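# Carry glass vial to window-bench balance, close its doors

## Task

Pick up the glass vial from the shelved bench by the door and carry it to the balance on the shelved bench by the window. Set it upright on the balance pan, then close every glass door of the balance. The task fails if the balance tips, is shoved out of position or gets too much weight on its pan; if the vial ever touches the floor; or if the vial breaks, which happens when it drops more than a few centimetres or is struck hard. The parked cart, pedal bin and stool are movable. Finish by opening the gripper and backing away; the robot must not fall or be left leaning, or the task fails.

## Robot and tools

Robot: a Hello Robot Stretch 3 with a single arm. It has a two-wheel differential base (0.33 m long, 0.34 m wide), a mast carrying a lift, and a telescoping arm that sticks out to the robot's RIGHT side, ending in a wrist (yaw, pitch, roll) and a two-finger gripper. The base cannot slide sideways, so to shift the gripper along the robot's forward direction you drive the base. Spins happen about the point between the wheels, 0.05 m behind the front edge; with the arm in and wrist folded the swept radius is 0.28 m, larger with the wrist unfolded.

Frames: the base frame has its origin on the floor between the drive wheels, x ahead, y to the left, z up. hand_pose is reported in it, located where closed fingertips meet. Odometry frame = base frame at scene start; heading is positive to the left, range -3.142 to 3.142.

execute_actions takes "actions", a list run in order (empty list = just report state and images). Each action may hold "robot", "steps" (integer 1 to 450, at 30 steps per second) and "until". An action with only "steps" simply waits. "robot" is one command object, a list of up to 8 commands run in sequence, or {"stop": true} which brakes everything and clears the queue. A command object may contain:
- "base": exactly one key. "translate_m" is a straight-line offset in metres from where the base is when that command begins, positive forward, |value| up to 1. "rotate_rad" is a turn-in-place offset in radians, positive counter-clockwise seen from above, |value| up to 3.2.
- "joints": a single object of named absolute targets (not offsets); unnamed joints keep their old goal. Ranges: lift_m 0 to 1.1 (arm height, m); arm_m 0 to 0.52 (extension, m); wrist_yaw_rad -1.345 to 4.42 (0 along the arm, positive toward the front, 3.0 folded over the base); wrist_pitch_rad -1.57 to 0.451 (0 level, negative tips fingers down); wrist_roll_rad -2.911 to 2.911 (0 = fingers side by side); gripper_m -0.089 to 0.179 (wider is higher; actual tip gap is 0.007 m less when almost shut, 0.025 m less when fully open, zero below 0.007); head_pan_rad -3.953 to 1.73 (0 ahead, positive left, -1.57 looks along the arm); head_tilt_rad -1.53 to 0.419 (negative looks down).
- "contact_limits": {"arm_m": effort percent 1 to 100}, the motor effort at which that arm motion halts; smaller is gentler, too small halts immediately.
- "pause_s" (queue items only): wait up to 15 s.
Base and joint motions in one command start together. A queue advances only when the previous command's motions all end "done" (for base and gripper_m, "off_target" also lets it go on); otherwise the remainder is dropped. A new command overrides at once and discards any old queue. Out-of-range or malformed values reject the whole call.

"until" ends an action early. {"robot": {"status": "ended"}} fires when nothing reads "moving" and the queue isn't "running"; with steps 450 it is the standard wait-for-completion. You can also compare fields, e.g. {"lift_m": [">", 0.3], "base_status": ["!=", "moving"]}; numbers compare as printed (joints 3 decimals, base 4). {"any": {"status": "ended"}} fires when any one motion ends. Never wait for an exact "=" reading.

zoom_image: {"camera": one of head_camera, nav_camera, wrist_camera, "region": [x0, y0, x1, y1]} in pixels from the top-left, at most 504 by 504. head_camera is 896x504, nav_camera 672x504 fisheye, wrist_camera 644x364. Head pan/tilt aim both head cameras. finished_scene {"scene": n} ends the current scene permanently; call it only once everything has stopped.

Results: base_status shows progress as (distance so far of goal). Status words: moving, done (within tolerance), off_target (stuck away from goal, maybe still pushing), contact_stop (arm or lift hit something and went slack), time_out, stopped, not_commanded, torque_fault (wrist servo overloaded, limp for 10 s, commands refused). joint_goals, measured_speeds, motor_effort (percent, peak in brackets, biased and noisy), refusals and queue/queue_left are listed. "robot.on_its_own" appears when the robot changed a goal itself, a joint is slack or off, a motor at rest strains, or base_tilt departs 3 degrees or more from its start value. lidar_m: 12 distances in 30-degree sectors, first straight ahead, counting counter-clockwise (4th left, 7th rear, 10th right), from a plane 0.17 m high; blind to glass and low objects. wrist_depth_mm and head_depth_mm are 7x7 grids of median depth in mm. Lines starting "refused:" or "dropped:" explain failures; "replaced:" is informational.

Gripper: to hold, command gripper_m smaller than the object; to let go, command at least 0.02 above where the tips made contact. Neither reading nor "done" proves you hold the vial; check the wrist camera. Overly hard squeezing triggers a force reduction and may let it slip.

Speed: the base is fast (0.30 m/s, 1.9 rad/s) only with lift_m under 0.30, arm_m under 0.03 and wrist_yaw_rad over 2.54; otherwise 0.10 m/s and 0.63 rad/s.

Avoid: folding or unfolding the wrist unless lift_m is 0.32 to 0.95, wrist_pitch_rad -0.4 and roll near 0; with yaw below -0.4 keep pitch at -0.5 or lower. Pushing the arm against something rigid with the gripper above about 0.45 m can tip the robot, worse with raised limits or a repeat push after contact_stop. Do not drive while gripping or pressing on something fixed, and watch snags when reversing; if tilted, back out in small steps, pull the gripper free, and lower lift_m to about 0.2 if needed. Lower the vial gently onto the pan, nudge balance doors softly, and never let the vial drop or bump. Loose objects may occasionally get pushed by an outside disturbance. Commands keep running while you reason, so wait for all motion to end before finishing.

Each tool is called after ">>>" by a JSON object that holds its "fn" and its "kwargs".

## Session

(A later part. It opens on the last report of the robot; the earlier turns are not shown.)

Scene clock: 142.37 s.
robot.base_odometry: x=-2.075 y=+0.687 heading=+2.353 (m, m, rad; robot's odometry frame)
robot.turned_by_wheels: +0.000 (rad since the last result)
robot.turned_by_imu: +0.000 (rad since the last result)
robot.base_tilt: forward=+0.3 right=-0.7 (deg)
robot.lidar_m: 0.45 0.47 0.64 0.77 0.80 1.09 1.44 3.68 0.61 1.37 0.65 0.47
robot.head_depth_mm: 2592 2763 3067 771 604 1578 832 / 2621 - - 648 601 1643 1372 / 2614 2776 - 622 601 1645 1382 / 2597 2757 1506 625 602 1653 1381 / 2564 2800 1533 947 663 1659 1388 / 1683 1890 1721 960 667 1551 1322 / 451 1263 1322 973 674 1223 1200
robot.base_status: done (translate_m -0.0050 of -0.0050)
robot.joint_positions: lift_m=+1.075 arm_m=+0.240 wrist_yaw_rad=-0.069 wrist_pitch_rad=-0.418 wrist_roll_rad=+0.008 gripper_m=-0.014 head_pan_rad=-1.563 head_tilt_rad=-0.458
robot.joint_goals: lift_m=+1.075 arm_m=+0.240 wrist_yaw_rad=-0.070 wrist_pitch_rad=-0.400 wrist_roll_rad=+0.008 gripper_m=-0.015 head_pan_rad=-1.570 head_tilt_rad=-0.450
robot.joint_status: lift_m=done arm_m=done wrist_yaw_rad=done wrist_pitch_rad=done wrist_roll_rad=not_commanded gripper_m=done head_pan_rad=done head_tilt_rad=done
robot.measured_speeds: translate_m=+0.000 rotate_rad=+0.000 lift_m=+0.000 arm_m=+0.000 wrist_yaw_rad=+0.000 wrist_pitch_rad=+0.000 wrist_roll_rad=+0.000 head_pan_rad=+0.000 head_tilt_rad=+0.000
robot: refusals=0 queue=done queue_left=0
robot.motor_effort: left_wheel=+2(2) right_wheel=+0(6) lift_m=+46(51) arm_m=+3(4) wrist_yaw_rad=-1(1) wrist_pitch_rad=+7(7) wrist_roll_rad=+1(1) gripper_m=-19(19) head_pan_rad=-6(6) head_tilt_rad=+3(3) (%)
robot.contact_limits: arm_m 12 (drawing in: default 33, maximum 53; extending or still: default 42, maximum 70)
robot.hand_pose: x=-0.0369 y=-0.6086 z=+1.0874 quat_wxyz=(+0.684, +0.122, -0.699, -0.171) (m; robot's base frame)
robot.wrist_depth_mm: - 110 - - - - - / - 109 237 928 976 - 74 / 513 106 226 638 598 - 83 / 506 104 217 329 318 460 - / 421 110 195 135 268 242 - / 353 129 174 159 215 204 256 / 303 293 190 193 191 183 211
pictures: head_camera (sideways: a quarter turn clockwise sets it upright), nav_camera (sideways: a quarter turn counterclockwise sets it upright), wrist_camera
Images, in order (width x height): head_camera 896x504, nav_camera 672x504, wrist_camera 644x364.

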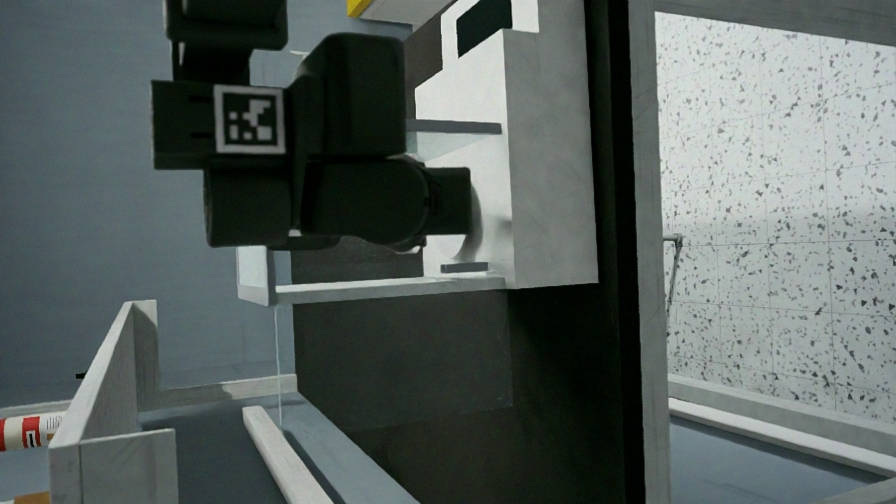

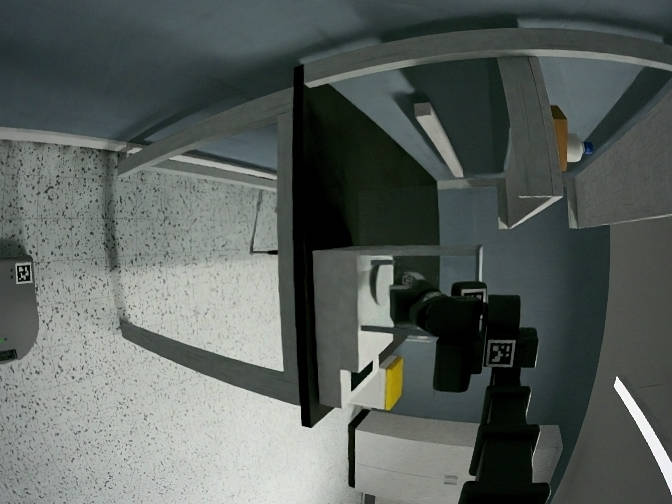

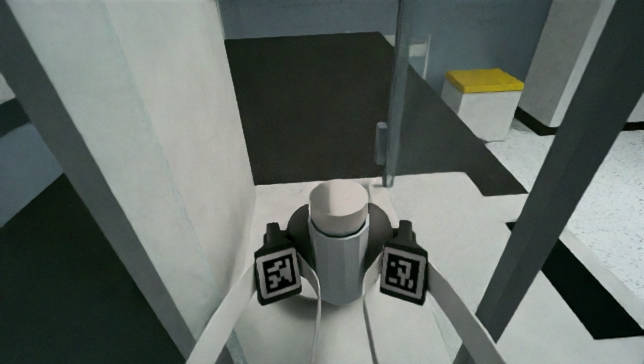

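>>> {"fn": "execute_actions", "kwargs": {"actions": [{"robot":[{"joints":{"arm_m":0.292,"head_tilt_rad":-0.5},"contact_limits":{"arm_m":12}},{"joints":{"lift_m":1.058}}],"steps":450,"until":{"robot":{"status":"ended"}}}]}}

>>> {"fn": "zoom_image", "kwargs": {"camera": "head_camera", "region": [300, 100, 520, 300]}}

Scene clock: 146.90 s.
robot.base_odometry: x=-2.075 y=+0.687 heading=+2.353 (m, m, rad; robot's odometry frame)
robot.turned_by_wheels: +0.000 (rad since the last result)
robot.turned_by_imu: +0.000 (rad since the last result)
robot.base_tilt: forward=+0.3 right=-0.6 (deg)
robot.lidar_m: 0.46 0.47 0.64 0.78 0.80 1.09 1.45 3.66 0.61 1.38 0.65 0.47
robot.head_depth_mm: 2626 2749 3065 672 612 1528 854 / 2646 2778 1097 602 614 1630 1341 / 2586 2783 - 609 615 1641 1339 / 2605 2774 1440 602 612 1656 1346 / 2530 2781 1348 877 656 1655 1349 / 1372 1945 1490 889 660 1550 1298 / 445 1348 1261 894 664 1298 1192
robot.base_status: done (translate_m -0.0050 of -0.0050)
robot.joint_positions: lift_m=+1.058 arm_m=+0.292 wrist_yaw_rad=-0.069 wrist_pitch_rad=-0.418 wrist_roll_rad=+0.008 gripper_m=-0.014 head_pan_rad=-1.563 head_tilt_rad=-0.494
robot.joint_goals: lift_m=+1.058 arm_m=+0.292 wrist_yaw_rad=-0.070 wrist_pitch_rad=-0.400 wrist_roll_rad=+0.008 gripper_m=-0.015 head_pan_rad=-1.570 head_tilt_rad=-0.500
robot.joint_status: lift_m=done arm_m=done wrist_yaw_rad=done wrist_pitch_rad=done wrist_roll_rad=not_commanded gripper_m=done head_pan_rad=done head_tilt_rad=done
robot.measured_speeds: translate_m=+0.000 rotate_rad=+0.000 lift_m=+0.000 arm_m=+0.000 wrist_yaw_rad=+0.000 wrist_pitch_rad=+0.000 wrist_roll_rad=+0.000 head_pan_rad=+0.000 head_tilt_rad=+0.000
robot: refusals=0 queue=done queue_left=0
robot.motor_effort: left_wheel=+2(2) right_wheel=-1(1) lift_m=+24(45) arm_m=+3(3) wrist_yaw_rad=-1(1) wrist_pitch_rad=+7(7) wrist_roll_rad=+1(0) gripper_m=-18(19) head_pan_rad=-5(4) head_tilt_rad=-2(6) (%)
robot.contact_limits: arm_m 12 (drawing in: default 33, maximum 53; extending or still: default 42, maximum 70)
robot.hand_pose: x=-0.0369 y=-0.6606 z=+1.0712 quat_wxyz=(+0.684, +0.122, -0.699, -0.171) (m; robot's base frame)
robot.wrist_depth_mm: - 113 - - - - - / - 111 820 878 835 - - / - 109 551 604 585 - - / - 107 223 468 436 451 - / - 104 199 135 248 238 - / - 102 178 159 190 200 237 / - 101 169 163 169 173 175
pictures: head_camera (sideways: a quarter turn clockwise sets it upright), nav_camera (sideways: a quarter turn counterclockwise sets it upright), wrist_camera
Images, in order (width x height): head_camera 896x504, nav_camera 672x504, wrist_camera 644x364.

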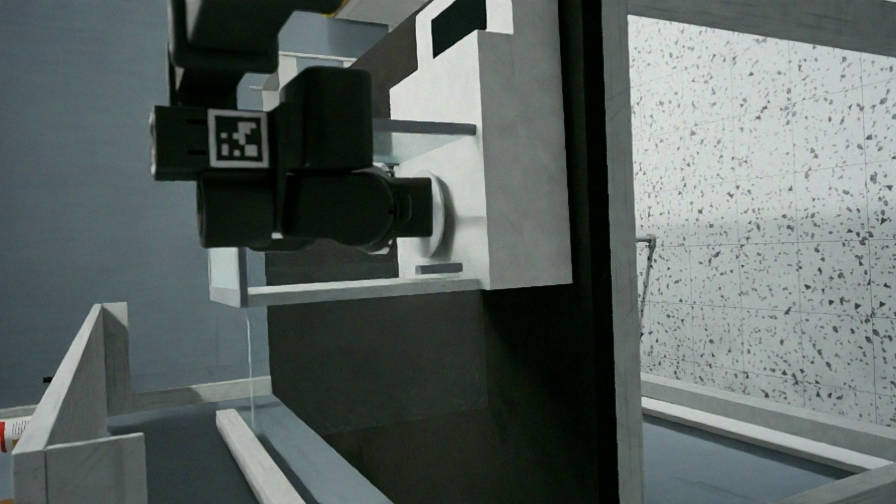

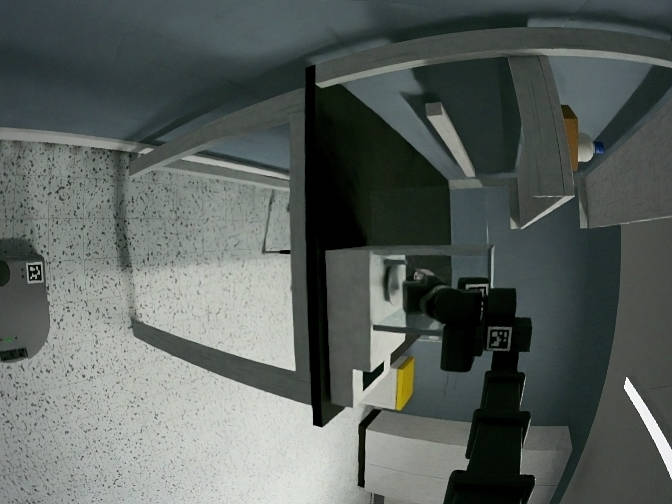

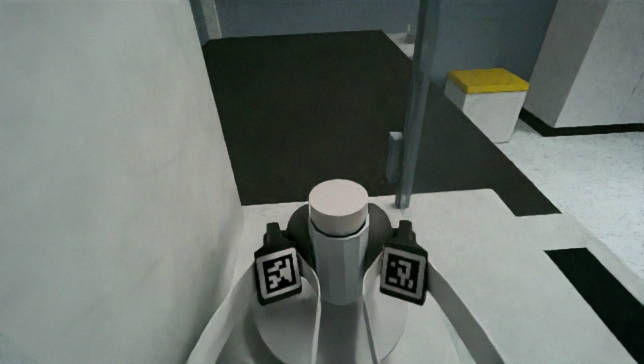

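Region (300, 100, 520, 300) of head_camera's 896x504 image, scaled by 2.291, with more detail than that image has; it fills the top 458 rows of this view, and the rest is white.

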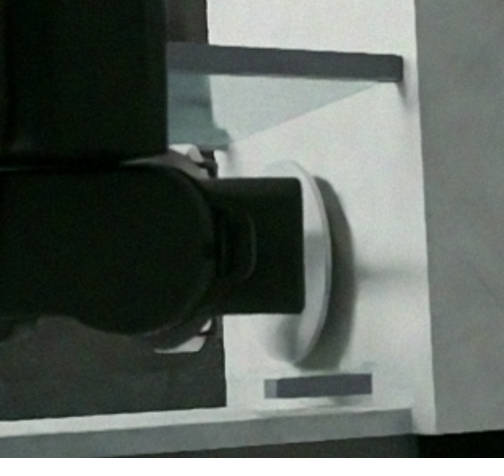

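>>> {"fn": "execute_actions", "kwargs": {"actions": [{"robot":[{"joints":{"lift_m":1.047}}],"steps":450,"until":{"robot":{"status":"ended"}}}]}}

Scene clock: 148.50 s.
robot.base_odometry: x=-2.075 y=+0.687 heading=+2.353 (m, m, rad; robot's odometry frame)
robot.turned_by_wheels: +0.000 (rad since the last result)
robot.turned_by_imu: +0.000 (rad since the last result)
robot.base_tilt: forward=+0.3 right=-0.7 (deg)
robot.lidar_m: 0.46 0.47 0.64 0.78 0.80 1.09 1.45 3.67 0.61 1.38 0.65 0.48
robot.head_depth_mm: 2622 2776 3142 671 611 1532 853 / 2594 2761 - 602 614 1635 1336 / 2621 2754 - 609 614 1646 1340 / 2603 2797 1436 602 611 1653 1350 / 2534 2809 1336 874 655 1671 1359 / 1386 1953 1488 887 659 1564 1303 / 444 1367 1263 901 664 1296 1188
robot.base_status: done (translate_m -0.0050 of -0.0050)
robot.joint_positions: lift_m=+1.047 arm_m=+0.292 wrist_yaw_rad=-0.069 wrist_pitch_rad=-0.418 wrist_roll_rad=+0.008 gripper_m=-0.014 head_pan_rad=-1.563 head_tilt_rad=-0.494
robot.joint_goals: lift_m=+1.047 arm_m=+0.292 wrist_yaw_rad=-0.070 wrist_pitch_rad=-0.400 wrist_roll_rad=+0.008 gripper_m=-0.015 head_pan_rad=-1.570 head_tilt_rad=-0.500
robot.joint_status: lift_m=done arm_m=done wrist_yaw_rad=done wrist_pitch_rad=done wrist_roll_rad=not_commanded gripper_m=done head_pan_rad=done head_tilt_rad=done
robot.measured_speeds: translate_m=+0.000 rotate_rad=+0.000 lift_m=+0.000 arm_m=+0.000 wrist_yaw_rad=+0.000 wrist_pitch_rad=+0.000 wrist_roll_rad=+0.000 head_pan_rad=+0.000 head_tilt_rad=+0.000
robot: refusals=0 queue=done queue_left=0
robot.motor_effort: left_wheel=+2(2) right_wheel=-1(1) lift_m=+24(22) arm_m=+3(3) wrist_yaw_rad=-1(1) wrist_pitch_rad=+7(7) wrist_roll_rad=+0(1) gripper_m=-19(18) head_pan_rad=-5(4) head_tilt_rad=-2(2) (%)
robot.contact_limits: arm_m 12 (drawing in: default 33, maximum 53; extending or still: default 42, maximum 70)
robot.hand_pose: x=-0.0369 y=-0.6606 z=+1.0602 quat_wxyz=(+0.684, +0.122, -0.699, -0.171) (m; robot's base frame)
robot.wrist_depth_mm: - 113 - - - - - / - 111 801 841 755 - - / - 109 529 581 540 - - / - 107 223 451 264 425 - / - 104 198 135 232 221 280 / - 103 166 159 177 187 212 / - 101 160 152 159 162 160
pictures: head_camera (sideways: a quarter turn clockwise sets it upright), nav_camera (sideways: a quarter turn counterclockwise sets it upright), wrist_camera
Images, in order (width x height): head_camera 896x504, nav_camera 672x504, wrist_camera 644x364.

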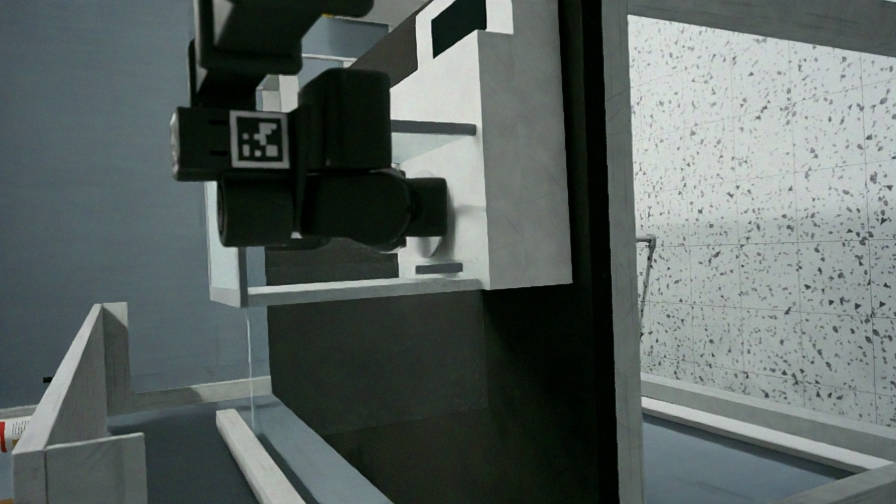

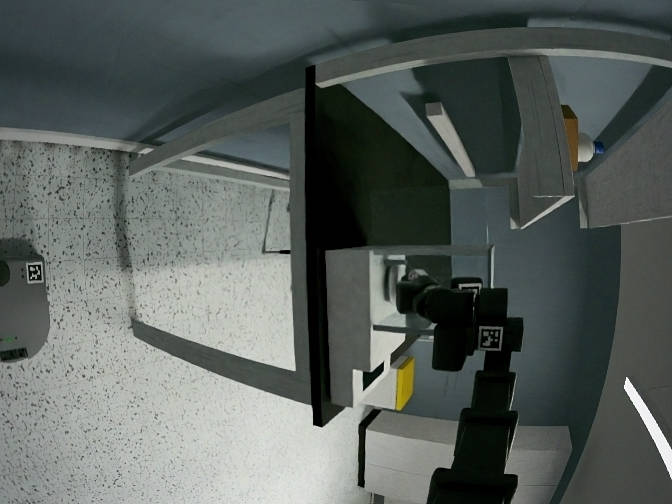

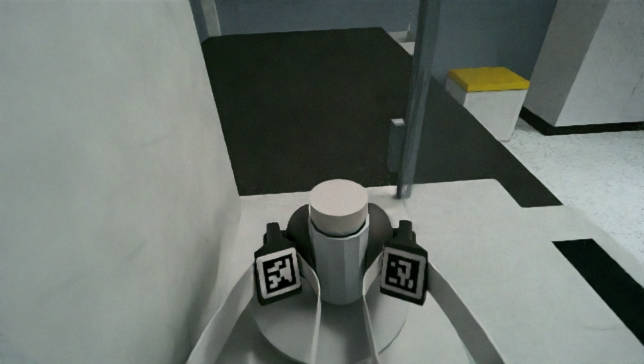

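>>> {"fn": "execute_actions", "kwargs": {"actions": [{"robot":[{"joints":{"lift_m":1.045}},{"joints":{"gripper_m":0.056}}],"steps":450,"until":{"robot":{"status":"ended"}}},{"steps":10}]}}

Scene clock: 151.60 s.
robot.base_odometry: x=-2.075 y=+0.687 heading=+2.353 (m, m, rad; robot's odometry frame)
robot.turned_by_wheels: +0.000 (rad since the last result)
robot.turned_by_imu: +0.000 (rad since the last result)
robot.base_tilt: forward=+0.3 right=-0.6 (deg)
robot.lidar_m: 0.46 0.47 0.64 0.77 0.80 1.09 1.45 3.67 0.61 1.37 0.65 0.47
robot.head_depth_mm: 2628 2812 3125 670 613 1530 854 / 2596 2803 - 602 614 1628 1341 / 2587 2771 - 604 612 1638 1343 / 2618 2794 1441 590 613 1653 1353 / 2551 2822 1335 876 654 1656 1356 / 1374 1960 1494 888 661 1564 1294 / 444 1353 1270 899 667 1291 1189
robot.base_status: done (translate_m -0.0050 of -0.0050)
robot.joint_positions: lift_m=+1.045 arm_m=+0.292 wrist_yaw_rad=-0.069 wrist_pitch_rad=-0.418 wrist_roll_rad=+0.008 gripper_m=+0.056 head_pan_rad=-1.563 head_tilt_rad=-0.494
robot.joint_goals: lift_m=+1.045 arm_m=+0.292 wrist_yaw_rad=-0.070 wrist_pitch_rad=-0.400 wrist_roll_rad=+0.008 gripper_m=+0.056 head_pan_rad=-1.570 head_tilt_rad=-0.500
robot.joint_status: lift_m=done arm_m=done wrist_yaw_rad=done wrist_pitch_rad=done wrist_roll_rad=not_commanded gripper_m=done head_pan_rad=done head_tilt_rad=done
robot.measured_speeds: translate_m=+0.000 rotate_rad=+0.000 lift_m=+0.000 arm_m=+0.000 wrist_yaw_rad=+0.000 wrist_pitch_rad=+0.000 wrist_roll_rad=+0.000 head_pan_rad=+0.000 head_tilt_rad=+0.000
robot: refusals=0 queue=done queue_left=0
robot.motor_effort: left_wheel=+2(2) right_wheel=-1(1) lift_m=+25(25) arm_m=+3(3) wrist_yaw_rad=-1(1) wrist_pitch_rad=+8(7) wrist_roll_rad=+1(1) gripper_m=+1(93) head_pan_rad=-5(6) head_tilt_rad=-3(2) (%)
robot.contact_limits: arm_m 12 (drawing in: default 33, maximum 53; extending or still: default 42, maximum 70)
robot.hand_pose: x=-0.0369 y=-0.6606 z=+1.0582 quat_wxyz=(+0.684, +0.122, -0.699, -0.171) (m; robot's base frame)
robot.wrist_depth_mm: - 113 - - - - - / - 111 793 827 744 - - / - 109 528 581 536 - - / - 107 223 445 260 425 - / - 105 185 142 230 218 275 / - 103 162 163 175 186 209 / - 100 161 150 157 160 158
pictures: head_camera (sideways: a quarter turn clockwise sets it upright), nav_camera (sideways: a quarter turn counterclockwise sets it upright), wrist_camera
Images, in order (width x height): head_camera 896x504, nav_camera 672x504, wrist_camera 644x364.

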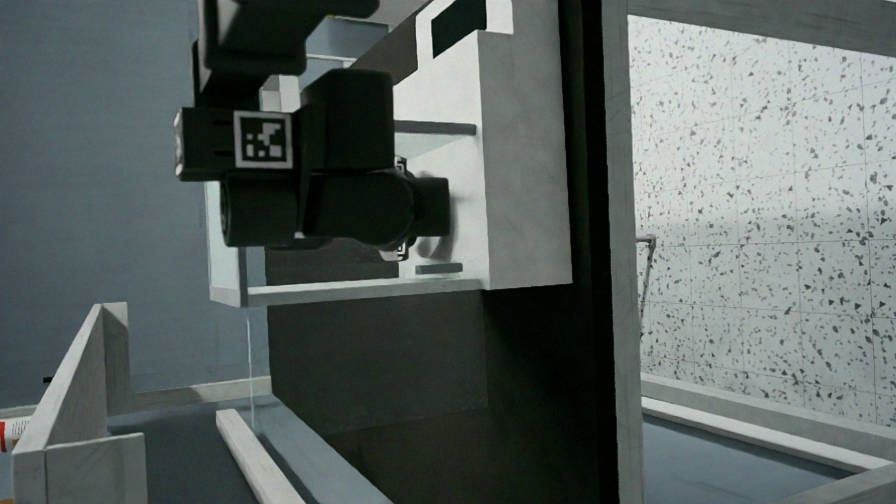

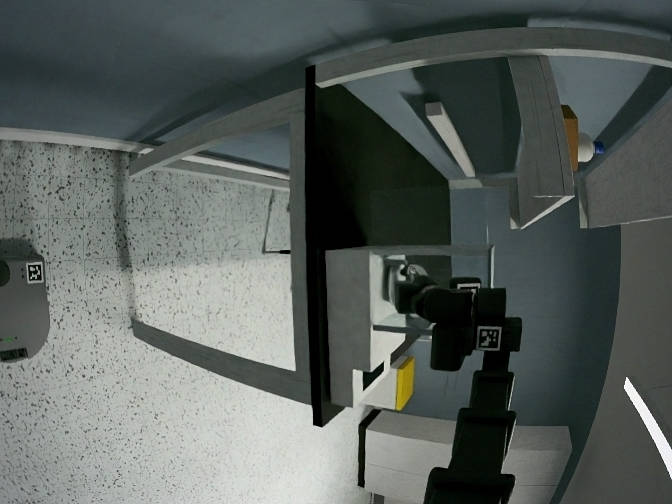

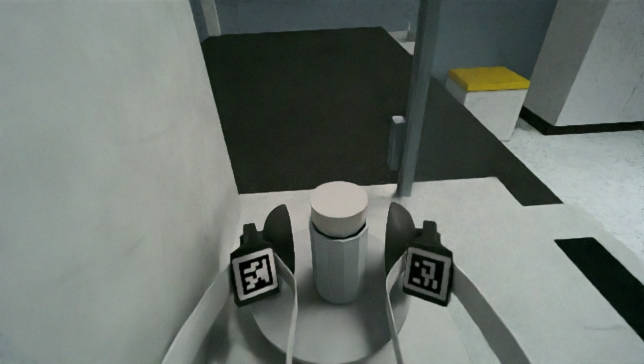

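>>> {"fn": "execute_actions", "kwargs": {"actions": [{"robot":[{"joints":{"arm_m":0.245},"contact_limits":{"arm_m":15}},{"joints":{"gripper_m":0.03}},{"joints":{"arm_m":0.14},"contact_limits":{"arm_m":15}},{"base":{"translate_m":0.06},"joints":{"gripper_m":0.045}}],"steps":450,"until":{"robot":{"status":"ended"}}}]}}

Scene clock: 161.83 s.
robot.base_odometry: x=-2.118 y=+0.730 heading=+2.353 (m, m, rad; robot's odometry frame)
robot.turned_by_wheels: +0.000 (rad since the last result)
robot.turned_by_imu: +0.000 (rad since the last result)
robot.base_tilt: forward=+0.3 right=-0.7 (deg)
robot.lidar_m: 0.40 0.41 0.56 0.78 0.80 1.09 1.51 3.63 0.64 1.14 0.57 0.41
robot.head_depth_mm: 2633 2816 - - 618 1626 1331 / 2600 2775 - - 615 1639 1337 / 2588 2814 - - 657 1654 1341 / 2596 2784 1439 873 656 1649 1344 / 1682 2817 1466 878 655 1656 1354 / 436 1771 1484 890 661 1482 1286 / 440 1201 1143 897 665 1124 829
robot.base_status: done (translate_m +0.0600 of +0.0600)
robot.joint_positions: lift_m=+1.045 arm_m=+0.140 wrist_yaw_rad=-0.069 wrist_pitch_rad=-0.418 wrist_roll_rad=+0.008 gripper_m=+0.045 head_pan_rad=-1.563 head_tilt_rad=-0.494
robot.joint_goals: lift_m=+1.045 arm_m=+0.140 wrist_yaw_rad=-0.070 wrist_pitch_rad=-0.400 wrist_roll_rad=+0.008 gripper_m=+0.045 head_pan_rad=-1.570 head_tilt_rad=-0.500
robot.joint_status: lift_m=done arm_m=done wrist_yaw_rad=done wrist_pitch_rad=done wrist_roll_rad=not_commanded gripper_m=done head_pan_rad=done head_tilt_rad=done
robot.measured_speeds: translate_m=+0.000 rotate_rad=+0.000 lift_m=+0.000 arm_m=+0.000 wrist_yaw_rad=+0.000 wrist_pitch_rad=+0.000 wrist_roll_rad=+0.000 head_pan_rad=+0.000 head_tilt_rad=+0.000
robot: refusals=0 queue=done queue_left=0
robot.motor_effort: left_wheel=+2(6) right_wheel=-1(4) lift_m=+25(25) arm_m=-5(6) wrist_yaw_rad=+0(0) wrist_pitch_rad=+7(7) wrist_roll_rad=+0(0) gripper_m=+0(90) head_pan_rad=-5(4) head_tilt_rad=-2(2) (%)
robot.contact_limits: arm_m 15 (drawing in: default 33, maximum 53; extending or still: default 42, maximum 70)
robot.hand_pose: x=-0.0369 y=-0.5092 z=+1.0582 quat_wxyz=(+0.684, +0.122, -0.699, -0.171) (m; robot's base frame)
robot.wrist_depth_mm: 469 693 - - - - - / 479 753 860 772 739 - - / 503 616 600 381 313 329 - / 464 464 457 277 271 257 322 / 378 376 373 234 233 235 244 / 319 315 310 264 269 267 275 / 275 277 274 278 274 276 348
pictures: head_camera (sideways: a quarter turn clockwise sets it upright), nav_camera (sideways: a quarter turn counterclockwise sets it upright), wrist_camera
Images, in order (width x height): head_camera 896x504, nav_camera 672x504, wrist_camera 644x364.

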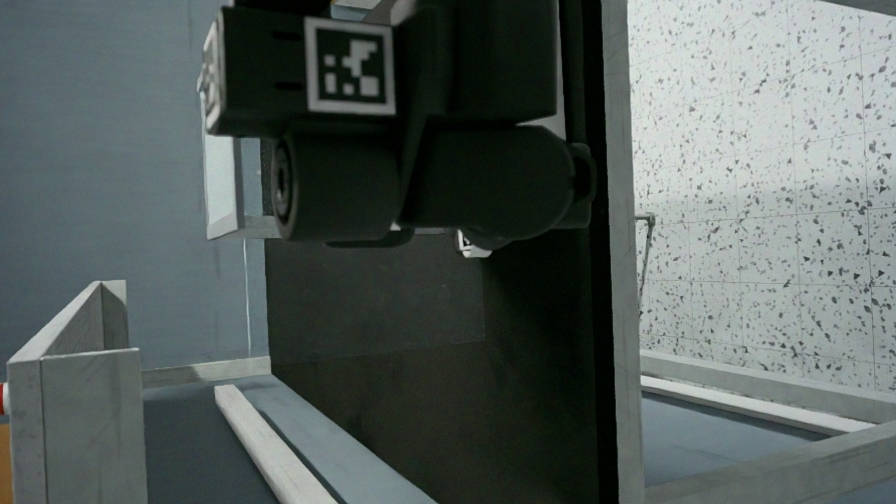

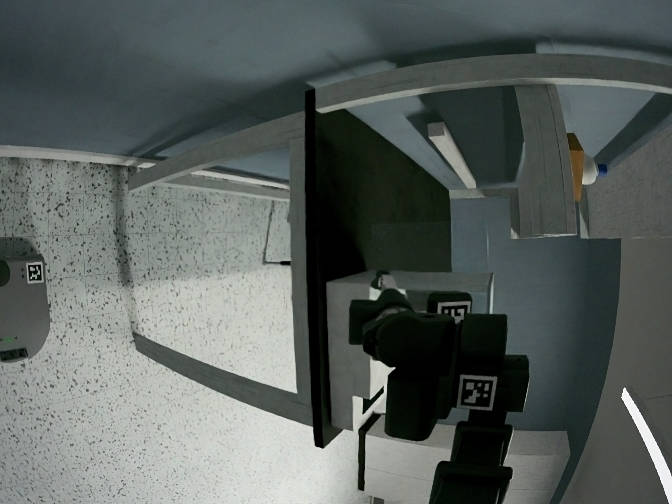

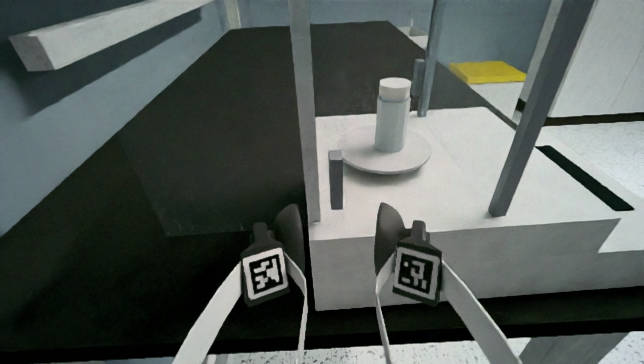

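>>> {"fn": "execute_actions", "kwargs": {"actions": [{"robot":[{"joints":{"arm_m":0.178},"contact_limits":{"arm_m":9}}],"steps":450,"until":{"robot":{"status":"ended"}}}]}}

Scene clock: 165.23 s.
robot.base_odometry: x=-2.118 y=+0.730 heading=+2.353 (m, m, rad; robot's odometry frame)
robot.turned_by_wheels: +0.000 (rad since the last result)
robot.turned_by_imu: +0.000 (rad since the last result)
robot.base_tilt: forward=+0.3 right=-0.7 (deg)
robot.lidar_m: 0.40 0.41 0.56 0.78 0.80 1.09 1.51 3.67 0.63 1.14 0.57 0.41
robot.head_depth_mm: 2621 2785 2113 - 611 1627 1328 / 2648 2790 - - 615 1636 1335 / 2630 2809 - - 619 1644 1346 / 2603 2764 1441 920 656 1650 1353 / 1650 2833 1462 877 658 1665 1363 / 436 1756 1485 888 660 1486 1284 / 441 1212 1140 899 667 1127 831
robot.base_status: done (translate_m +0.0600 of +0.0600)
robot.joint_positions: lift_m=+1.045 arm_m=+0.175 wrist_yaw_rad=-0.066 wrist_pitch_rad=-0.425 wrist_roll_rad=+0.008 gripper_m=+0.045 head_pan_rad=-1.563 head_tilt_rad=-0.494
robot.joint_goals: lift_m=+1.045 arm_m=+0.175 wrist_yaw_rad=-0.070 wrist_pitch_rad=-0.400 wrist_roll_rad=+0.008 gripper_m=+0.045 head_pan_rad=-1.570 head_tilt_rad=-0.500
robot.joint_status: lift_m=done arm_m=contact_stop wrist_yaw_rad=done wrist_pitch_rad=done wrist_roll_rad=not_commanded gripper_m=done head_pan_rad=done head_tilt_rad=done
robot.measured_speeds: translate_m=+0.000 rotate_rad=+0.000 lift_m=+0.000 arm_m=-0.002 wrist_yaw_rad=+0.000 wrist_pitch_rad=+0.000 wrist_roll_rad=+0.000 head_pan_rad=+0.000 head_tilt_rad=+0.000
robot: refusals=0 queue=dropped queue_left=0
robot.on_its_own: arm_m is slack since a contact_stop, until your next command for it
robot.motor_effort: left_wheel=+2(2) right_wheel=-2(2) lift_m=+25(24) arm_m=+2(9) wrist_yaw_rad=-3(3) wrist_pitch_rad=+10(11) wrist_roll_rad=+0(1) gripper_m=+0(0) head_pan_rad=-6(5) head_tilt_rad=-3(3) (%)
robot.contact_limits: arm_m 9 (drawing in: default 33, maximum 53; extending or still: default 42, maximum 70)
robot.hand_pose: x=-0.0362 y=-0.5427 z=+1.0566 quat_wxyz=(+0.683, +0.126, -0.698, -0.173) (m; robot's base frame)
robot.wrist_depth_mm: 452 672 - - - - - / 495 732 841 746 726 - - / 498 605 589 354 304 362 - / 458 462 452 263 255 263 304 / 377 371 368 208 228 210 213 / 317 312 308 209 213 211 218 / 271 268 264 248 246 247 246
pictures: head_camera (sideways: a quarter turn clockwise sets it upright), nav_camera (sideways: a quarter turn counterclockwise sets it upright), wrist_camera
Images, in order (width x height): head_camera 896x504, nav_camera 672x504, wrist_camera 644x364.

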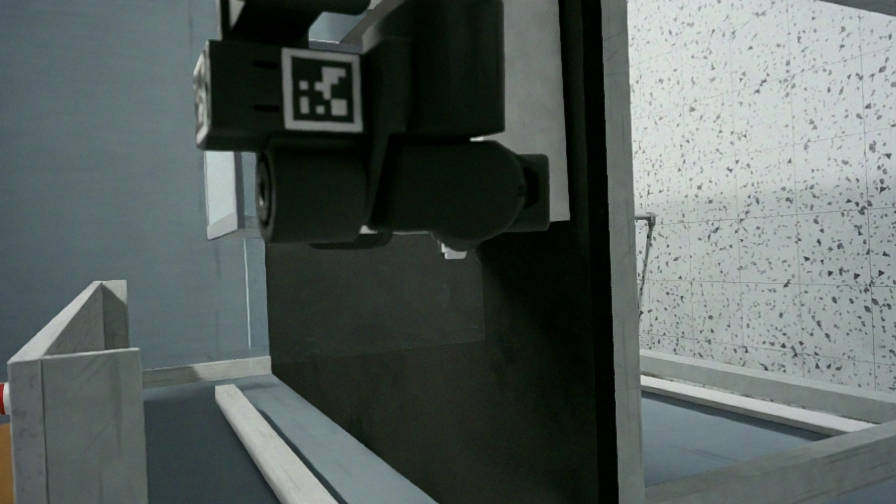

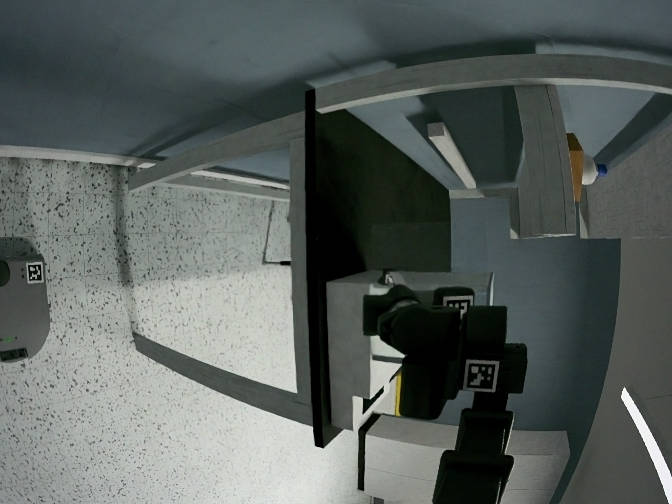

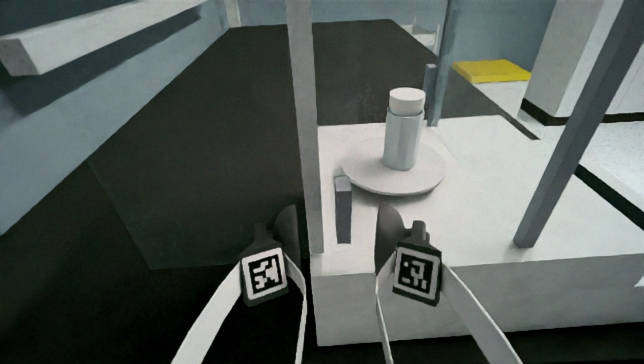

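>>> {"fn": "execute_actions", "kwargs": {"actions": [{"robot":[{"joints":{"arm_m":0.170},"contact_limits":{"arm_m":12}},{"base":{"translate_m":-0.1}}],"steps":450,"until":{"robot":{"status":"ended"}}}]}}

Scene clock: 169.50 s.
robot.base_odometry: x=-2.047 y=+0.659 heading=+2.353 (m, m, rad; robot's odometry frame)
robot.turned_by_wheels: +0.000 (rad since the last result)
robot.turned_by_imu: +0.000 (rad since the last result)
robot.base_tilt: forward=+0.3 right=-0.6 (deg)
robot.lidar_m: 0.50 0.51 0.69 0.77 0.80 1.09 1.41 3.67 0.59 1.41 0.68 0.52
robot.head_depth_mm: 2591 2785 - - 613 729 836 / 2621 2810 - - 614 1634 1336 / 2620 2806 - - 619 1651 1343 / 2577 2815 1438 646 612 1663 1352 / 2538 2808 1132 654 626 1650 1353 / 1786 2439 1481 888 659 1598 1363 / 784 1514 1368 894 664 1402 1236
robot.base_status: done (translate_m -0.1000 of -0.1000)
robot.joint_positions: lift_m=+1.045 arm_m=+0.170 wrist_yaw_rad=-0.065 wrist_pitch_rad=-0.419 wrist_roll_rad=+0.008 gripper_m=+0.045 head_pan_rad=-1.563 head_tilt_rad=-0.494
robot.joint_goals: lift_m=+1.045 arm_m=+0.170 wrist_yaw_rad=-0.070 wrist_pitch_rad=-0.400 wrist_roll_rad=+0.008 gripper_m=+0.045 head_pan_rad=-1.570 head_tilt_rad=-0.500
robot.joint_status: lift_m=done arm_m=done wrist_yaw_rad=done wrist_pitch_rad=done wrist_roll_rad=not_commanded gripper_m=done head_pan_rad=done head_tilt_rad=done
robot.measured_speeds: translate_m=+0.000 rotate_rad=+0.000 lift_m=+0.000 arm_m=+0.000 wrist_yaw_rad=+0.000 wrist_pitch_rad=+0.000 wrist_roll_rad=+0.000 head_pan_rad=+0.000 head_tilt_rad=+0.000
robot: refusals=0 queue=done queue_left=0
robot.motor_effort: left_wheel=+2(2) right_wheel=-2(10) lift_m=+25(25) arm_m=-6(5) wrist_yaw_rad=-4(4) wrist_pitch_rad=+8(10) wrist_roll_rad=+1(1) gripper_m=+0(1) head_pan_rad=-5(6) head_tilt_rad=-2(2) (%)
robot.contact_limits: arm_m 12 (drawing in: default 33, maximum 53; extending or still: default 42, maximum 70)
robot.hand_pose: x=-0.0361 y=-0.5390 z=+1.0577 quat_wxyz=(+0.684, +0.124, -0.699, -0.170) (m; robot's base frame)
robot.wrist_depth_mm: 137 180 - - - - - / 580 175 784 762 798 - - / 590 174 314 340 385 - - / 472 200 260 263 261 343 - / 381 356 232 225 225 259 - / 319 304 207 212 222 228 242 / 272 269 245 248 248 250 254
pictures: head_camera (sideways: a quarter turn clockwise sets it upright), nav_camera (sideways: a quarter turn counterclockwise sets it upright), wrist_camera
Images, in order (width x height): head_camera 896x504, nav_camera 672x504, wrist_camera 644x364.

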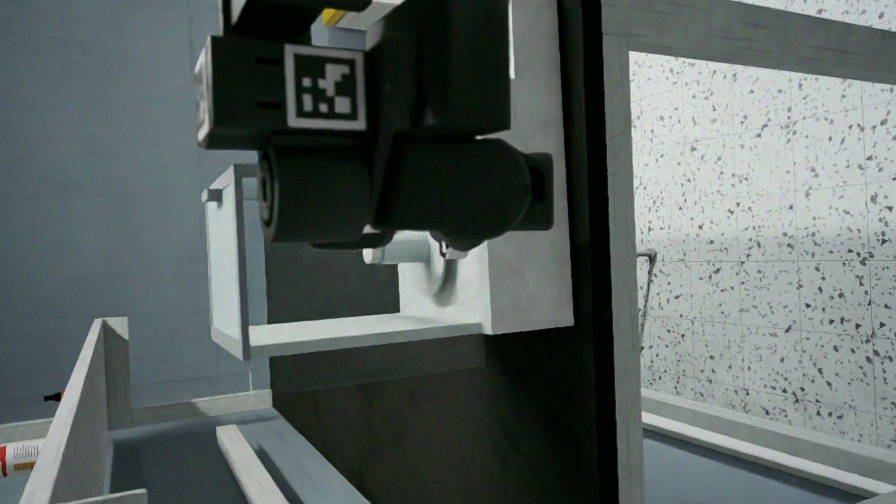

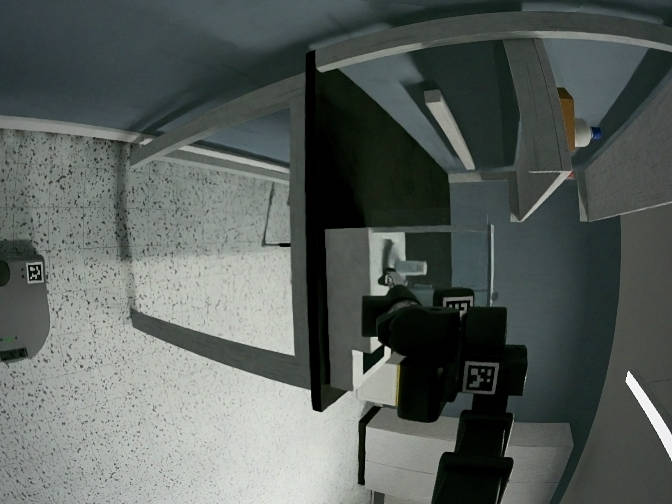

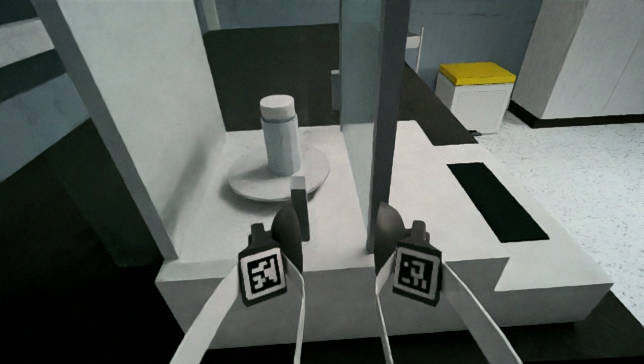

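>>> {"fn": "execute_actions", "kwargs": {"actions": [{"robot":[{"base":{"translate_m":-0.028}}],"steps":450,"until":{"robot":{"status":"ended"}}}]}}

>>> {"fn": "zoom_image", "kwargs": {"camera": "head_camera", "region": [190, 160, 510, 430]}}

Scene clock: 173.60 s.
robot.base_odometry: x=-2.027 y=+0.639 heading=+2.353 (m, m, rad; robot's odometry frame)
robot.turned_by_wheels: +0.000 (rad since the last result)
robot.turned_by_imu: +0.000 (rad since the last result)
robot.base_tilt: forward=+0.3 right=-0.7 (deg)
robot.lidar_m: 0.52 0.54 0.73 0.78 0.80 1.09 1.38 3.68 0.58 1.41 0.70 0.54
robot.head_depth_mm: 2607 2837 - - 611 729 1232 / 2619 2771 - - 613 1584 1269 / 2613 2856 - - 621 1641 1345 / 2612 2745 1435 643 614 1660 1351 / 2575 2773 1336 620 611 1675 1360 / 2197 2344 1248 839 661 1620 1366 / 1166 1574 1420 901 666 1414 1271
robot.base_status: done (translate_m -0.0280 of -0.0280)
robot.joint_positions: lift_m=+1.045 arm_m=+0.170 wrist_yaw_rad=-0.065 wrist_pitch_rad=-0.419 wrist_roll_rad=+0.008 gripper_m=+0.045 head_pan_rad=-1.563 head_tilt_rad=-0.494
robot.joint_goals: lift_m=+1.045 arm_m=+0.170 wrist_yaw_rad=-0.070 wrist_pitch_rad=-0.400 wrist_roll_rad=+0.008 gripper_m=+0.045 head_pan_rad=-1.570 head_tilt_rad=-0.500
robot.joint_status: lift_m=done arm_m=done wrist_yaw_rad=done wrist_pitch_rad=done wrist_roll_rad=not_commanded gripper_m=done head_pan_rad=done head_tilt_rad=done
robot.measured_speeds: translate_m=+0.000 rotate_rad=+0.000 lift_m=+0.000 arm_m=+0.000 wrist_yaw_rad=+0.000 wrist_pitch_rad=+0.000 wrist_roll_rad=+0.000 head_pan_rad=+0.000 head_tilt_rad=+0.000
robot: refusals=0 queue=done queue_left=0
robot.motor_effort: left_wheel=+2(3) right_wheel=-3(8) lift_m=+25(25) arm_m=-6(5) wrist_yaw_rad=-4(4) wrist_pitch_rad=+8(8) wrist_roll_rad=+0(0) gripper_m=+0(1) head_pan_rad=-4(5) head_tilt_rad=-3(2) (%)
robot.contact_limits: arm_m 12 (drawing in: default 33, maximum 53; extending or still: default 42, maximum 70)
robot.hand_pose: x=-0.0361 y=-0.5390 z=+1.0577 quat_wxyz=(+0.684, +0.124, -0.699, -0.170) (m; robot's base frame)
robot.wrist_depth_mm: 161 232 - - - - - / 162 226 854 752 - - - / 170 222 318 342 564 - - / 450 218 260 265 288 - - / 380 223 231 217 232 269 - / 317 209 207 212 223 236 - / 271 256 245 248 250 250 259
pictures: head_camera (sideways: a quarter turn clockwise sets it upright), nav_camera (sideways: a quarter turn counterclockwise sets it upright), wrist_camera
Images, in order (width x height): head_camera 896x504, nav_camera 672x504, wrist_camera 644x364.

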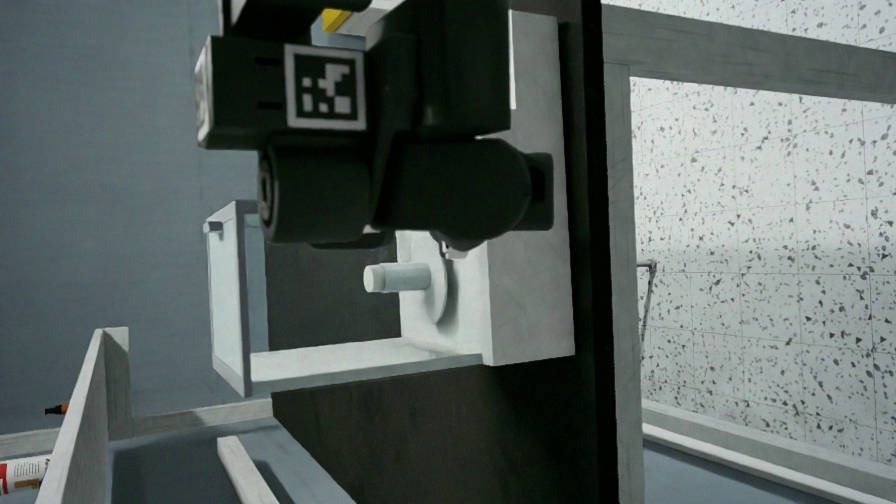

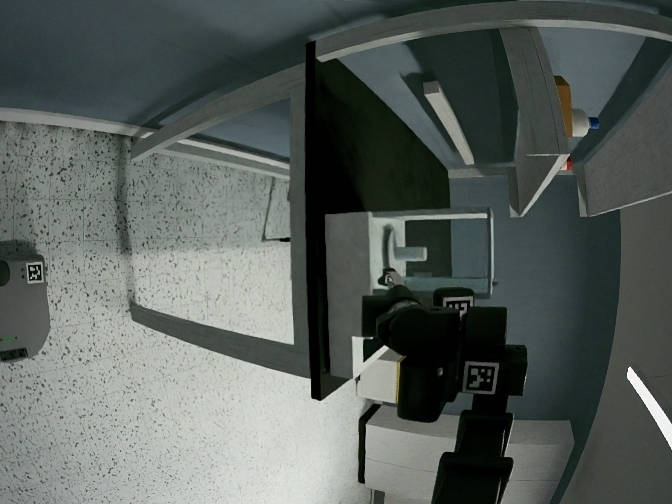

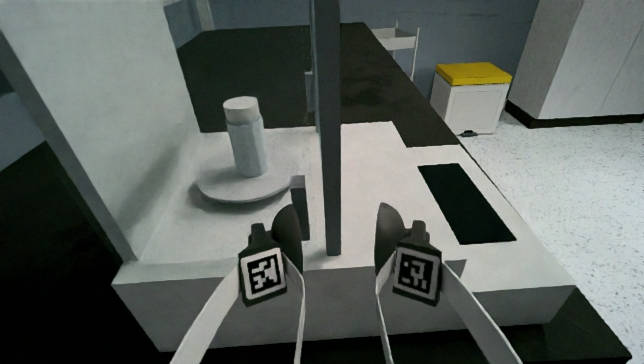

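Region (190, 160, 510, 430) of head_camera's 896x504 image, scaled by 1.575, with more detail than that image has; it fills the top 425 rows of this view, and the rest is white.

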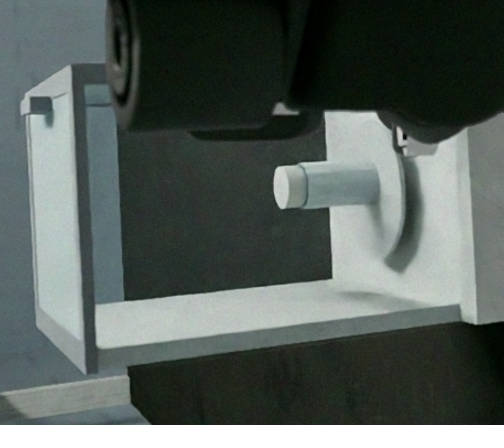

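About 7 mm more.

>>> {"fn": "execute_actions", "kwargs": {"actions": [{"robot":[{"base":{"translate_m":-0.008}}],"steps":450,"until":{"robot":{"status":"ended"}}}]}}

Scene clock: 176.37 s.
robot.base_odometry: x=-2.022 y=+0.633 heading=+2.353 (m, m, rad; robot's odometry frame)
robot.turned_by_wheels: +0.000 (rad since the last result)
robot.turned_by_imu: +0.000 (rad since the last result)
robot.base_tilt: forward=+0.3 right=-0.8 (deg)
robot.lidar_m: 0.53 0.55 0.75 0.77 0.80 1.09 1.37 3.66 0.58 1.63 0.70 0.55
robot.head_depth_mm: 2622 2825 - - 622 743 1264 / 2634 2782 - - 614 1591 1274 / 2595 2835 - - 618 1644 1350 / 2597 2770 1436 647 613 1644 1355 / 2585 2772 1461 653 611 1674 1355 / 2270 2365 1157 837 660 1618 1354 / 1072 1685 1460 900 667 1441 1274
robot.base_status: done (translate_m -0.0080 of -0.0080)
robot.joint_positions: lift_m=+1.045 arm_m=+0.170 wrist_yaw_rad=-0.065 wrist_pitch_rad=-0.419 wrist_roll_rad=+0.008 gripper_m=+0.045 head_pan_rad=-1.563 head_tilt_rad=-0.494
robot.joint_goals: lift_m=+1.045 arm_m=+0.170 wrist_yaw_rad=-0.070 wrist_pitch_rad=-0.400 wrist_roll_rad=+0.008 gripper_m=+0.045 head_pan_rad=-1.570 head_tilt_rad=-0.500
robot.joint_status: lift_m=done arm_m=done wrist_yaw_rad=done wrist_pitch_rad=done wrist_roll_rad=not_commanded gripper_m=done head_pan_rad=done head_tilt_rad=done
robot.measured_speeds: translate_m=+0.000 rotate_rad=+0.000 lift_m=+0.000 arm_m=+0.000 wrist_yaw_rad=+0.000 wrist_pitch_rad=+0.000 wrist_roll_rad=+0.000 head_pan_rad=+0.000 head_tilt_rad=+0.000
robot: refusals=0 queue=done queue_left=0
robot.motor_effort: left_wheel=+2(4) right_wheel=-3(8) lift_m=+24(25) arm_m=-6(5) wrist_yaw_rad=-4(3) wrist_pitch_rad=+7(8) wrist_roll_rad=+0(0) gripper_m=+0(0) head_pan_rad=-5(5) head_tilt_rad=-3(2) (%)
robot.contact_limits: arm_m 12 (drawing in: default 33, maximum 53; extending or still: default 42, maximum 70)
robot.hand_pose: x=-0.0361 y=-0.5390 z=+1.0577 quat_wxyz=(+0.684, +0.124, -0.699, -0.170) (m; robot's base frame)
robot.wrist_depth_mm: 171 245 - - - - - / 169 241 858 759 - - - / 171 235 334 338 554 - - / 432 232 257 264 303 - - / 377 223 231 216 241 276 - / 317 207 208 212 223 234 - / 273 254 244 248 250 251 262
pictures: head_camera (sideways: a quarter turn clockwise sets it upright), nav_camera (sideways: a quarter turn counterclockwise sets it upright), wrist_camera
Images, in order (width x height): head_camera 896x504, nav_camera 672x504, wrist_camera 644x364.

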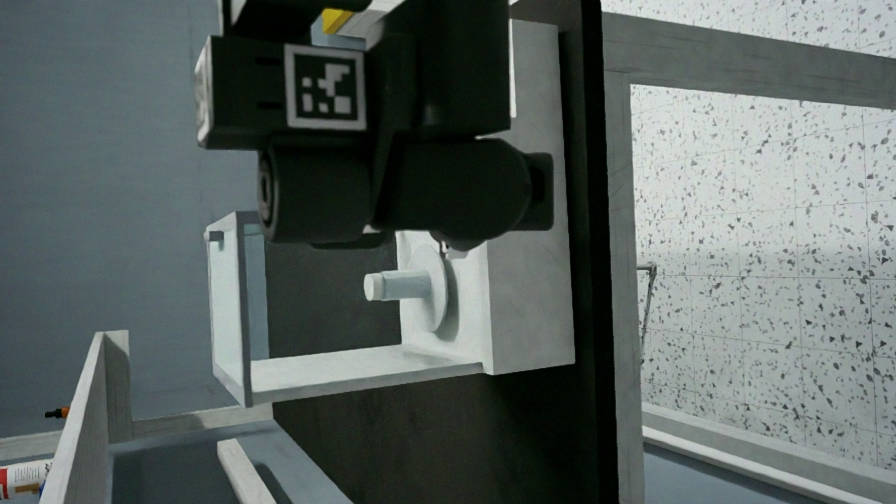

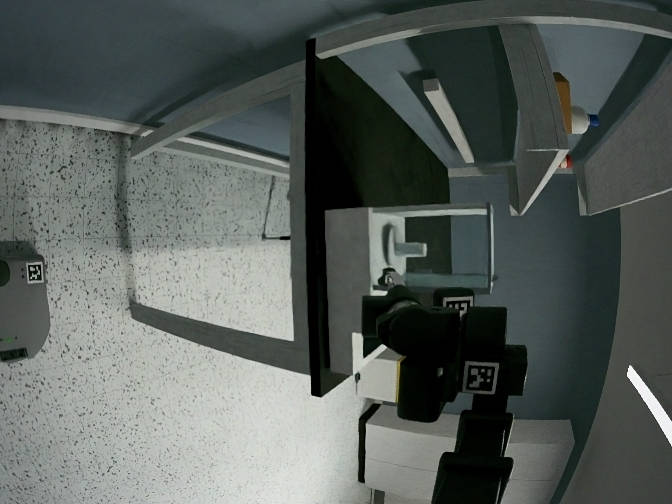

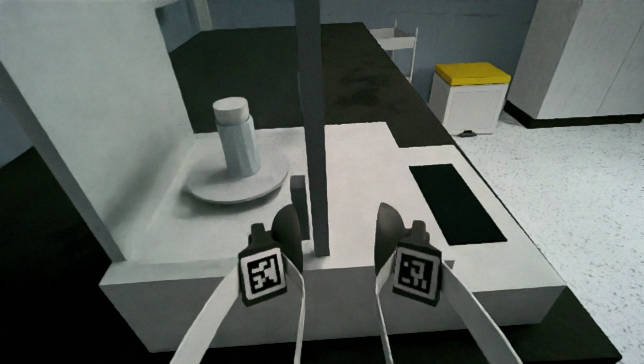

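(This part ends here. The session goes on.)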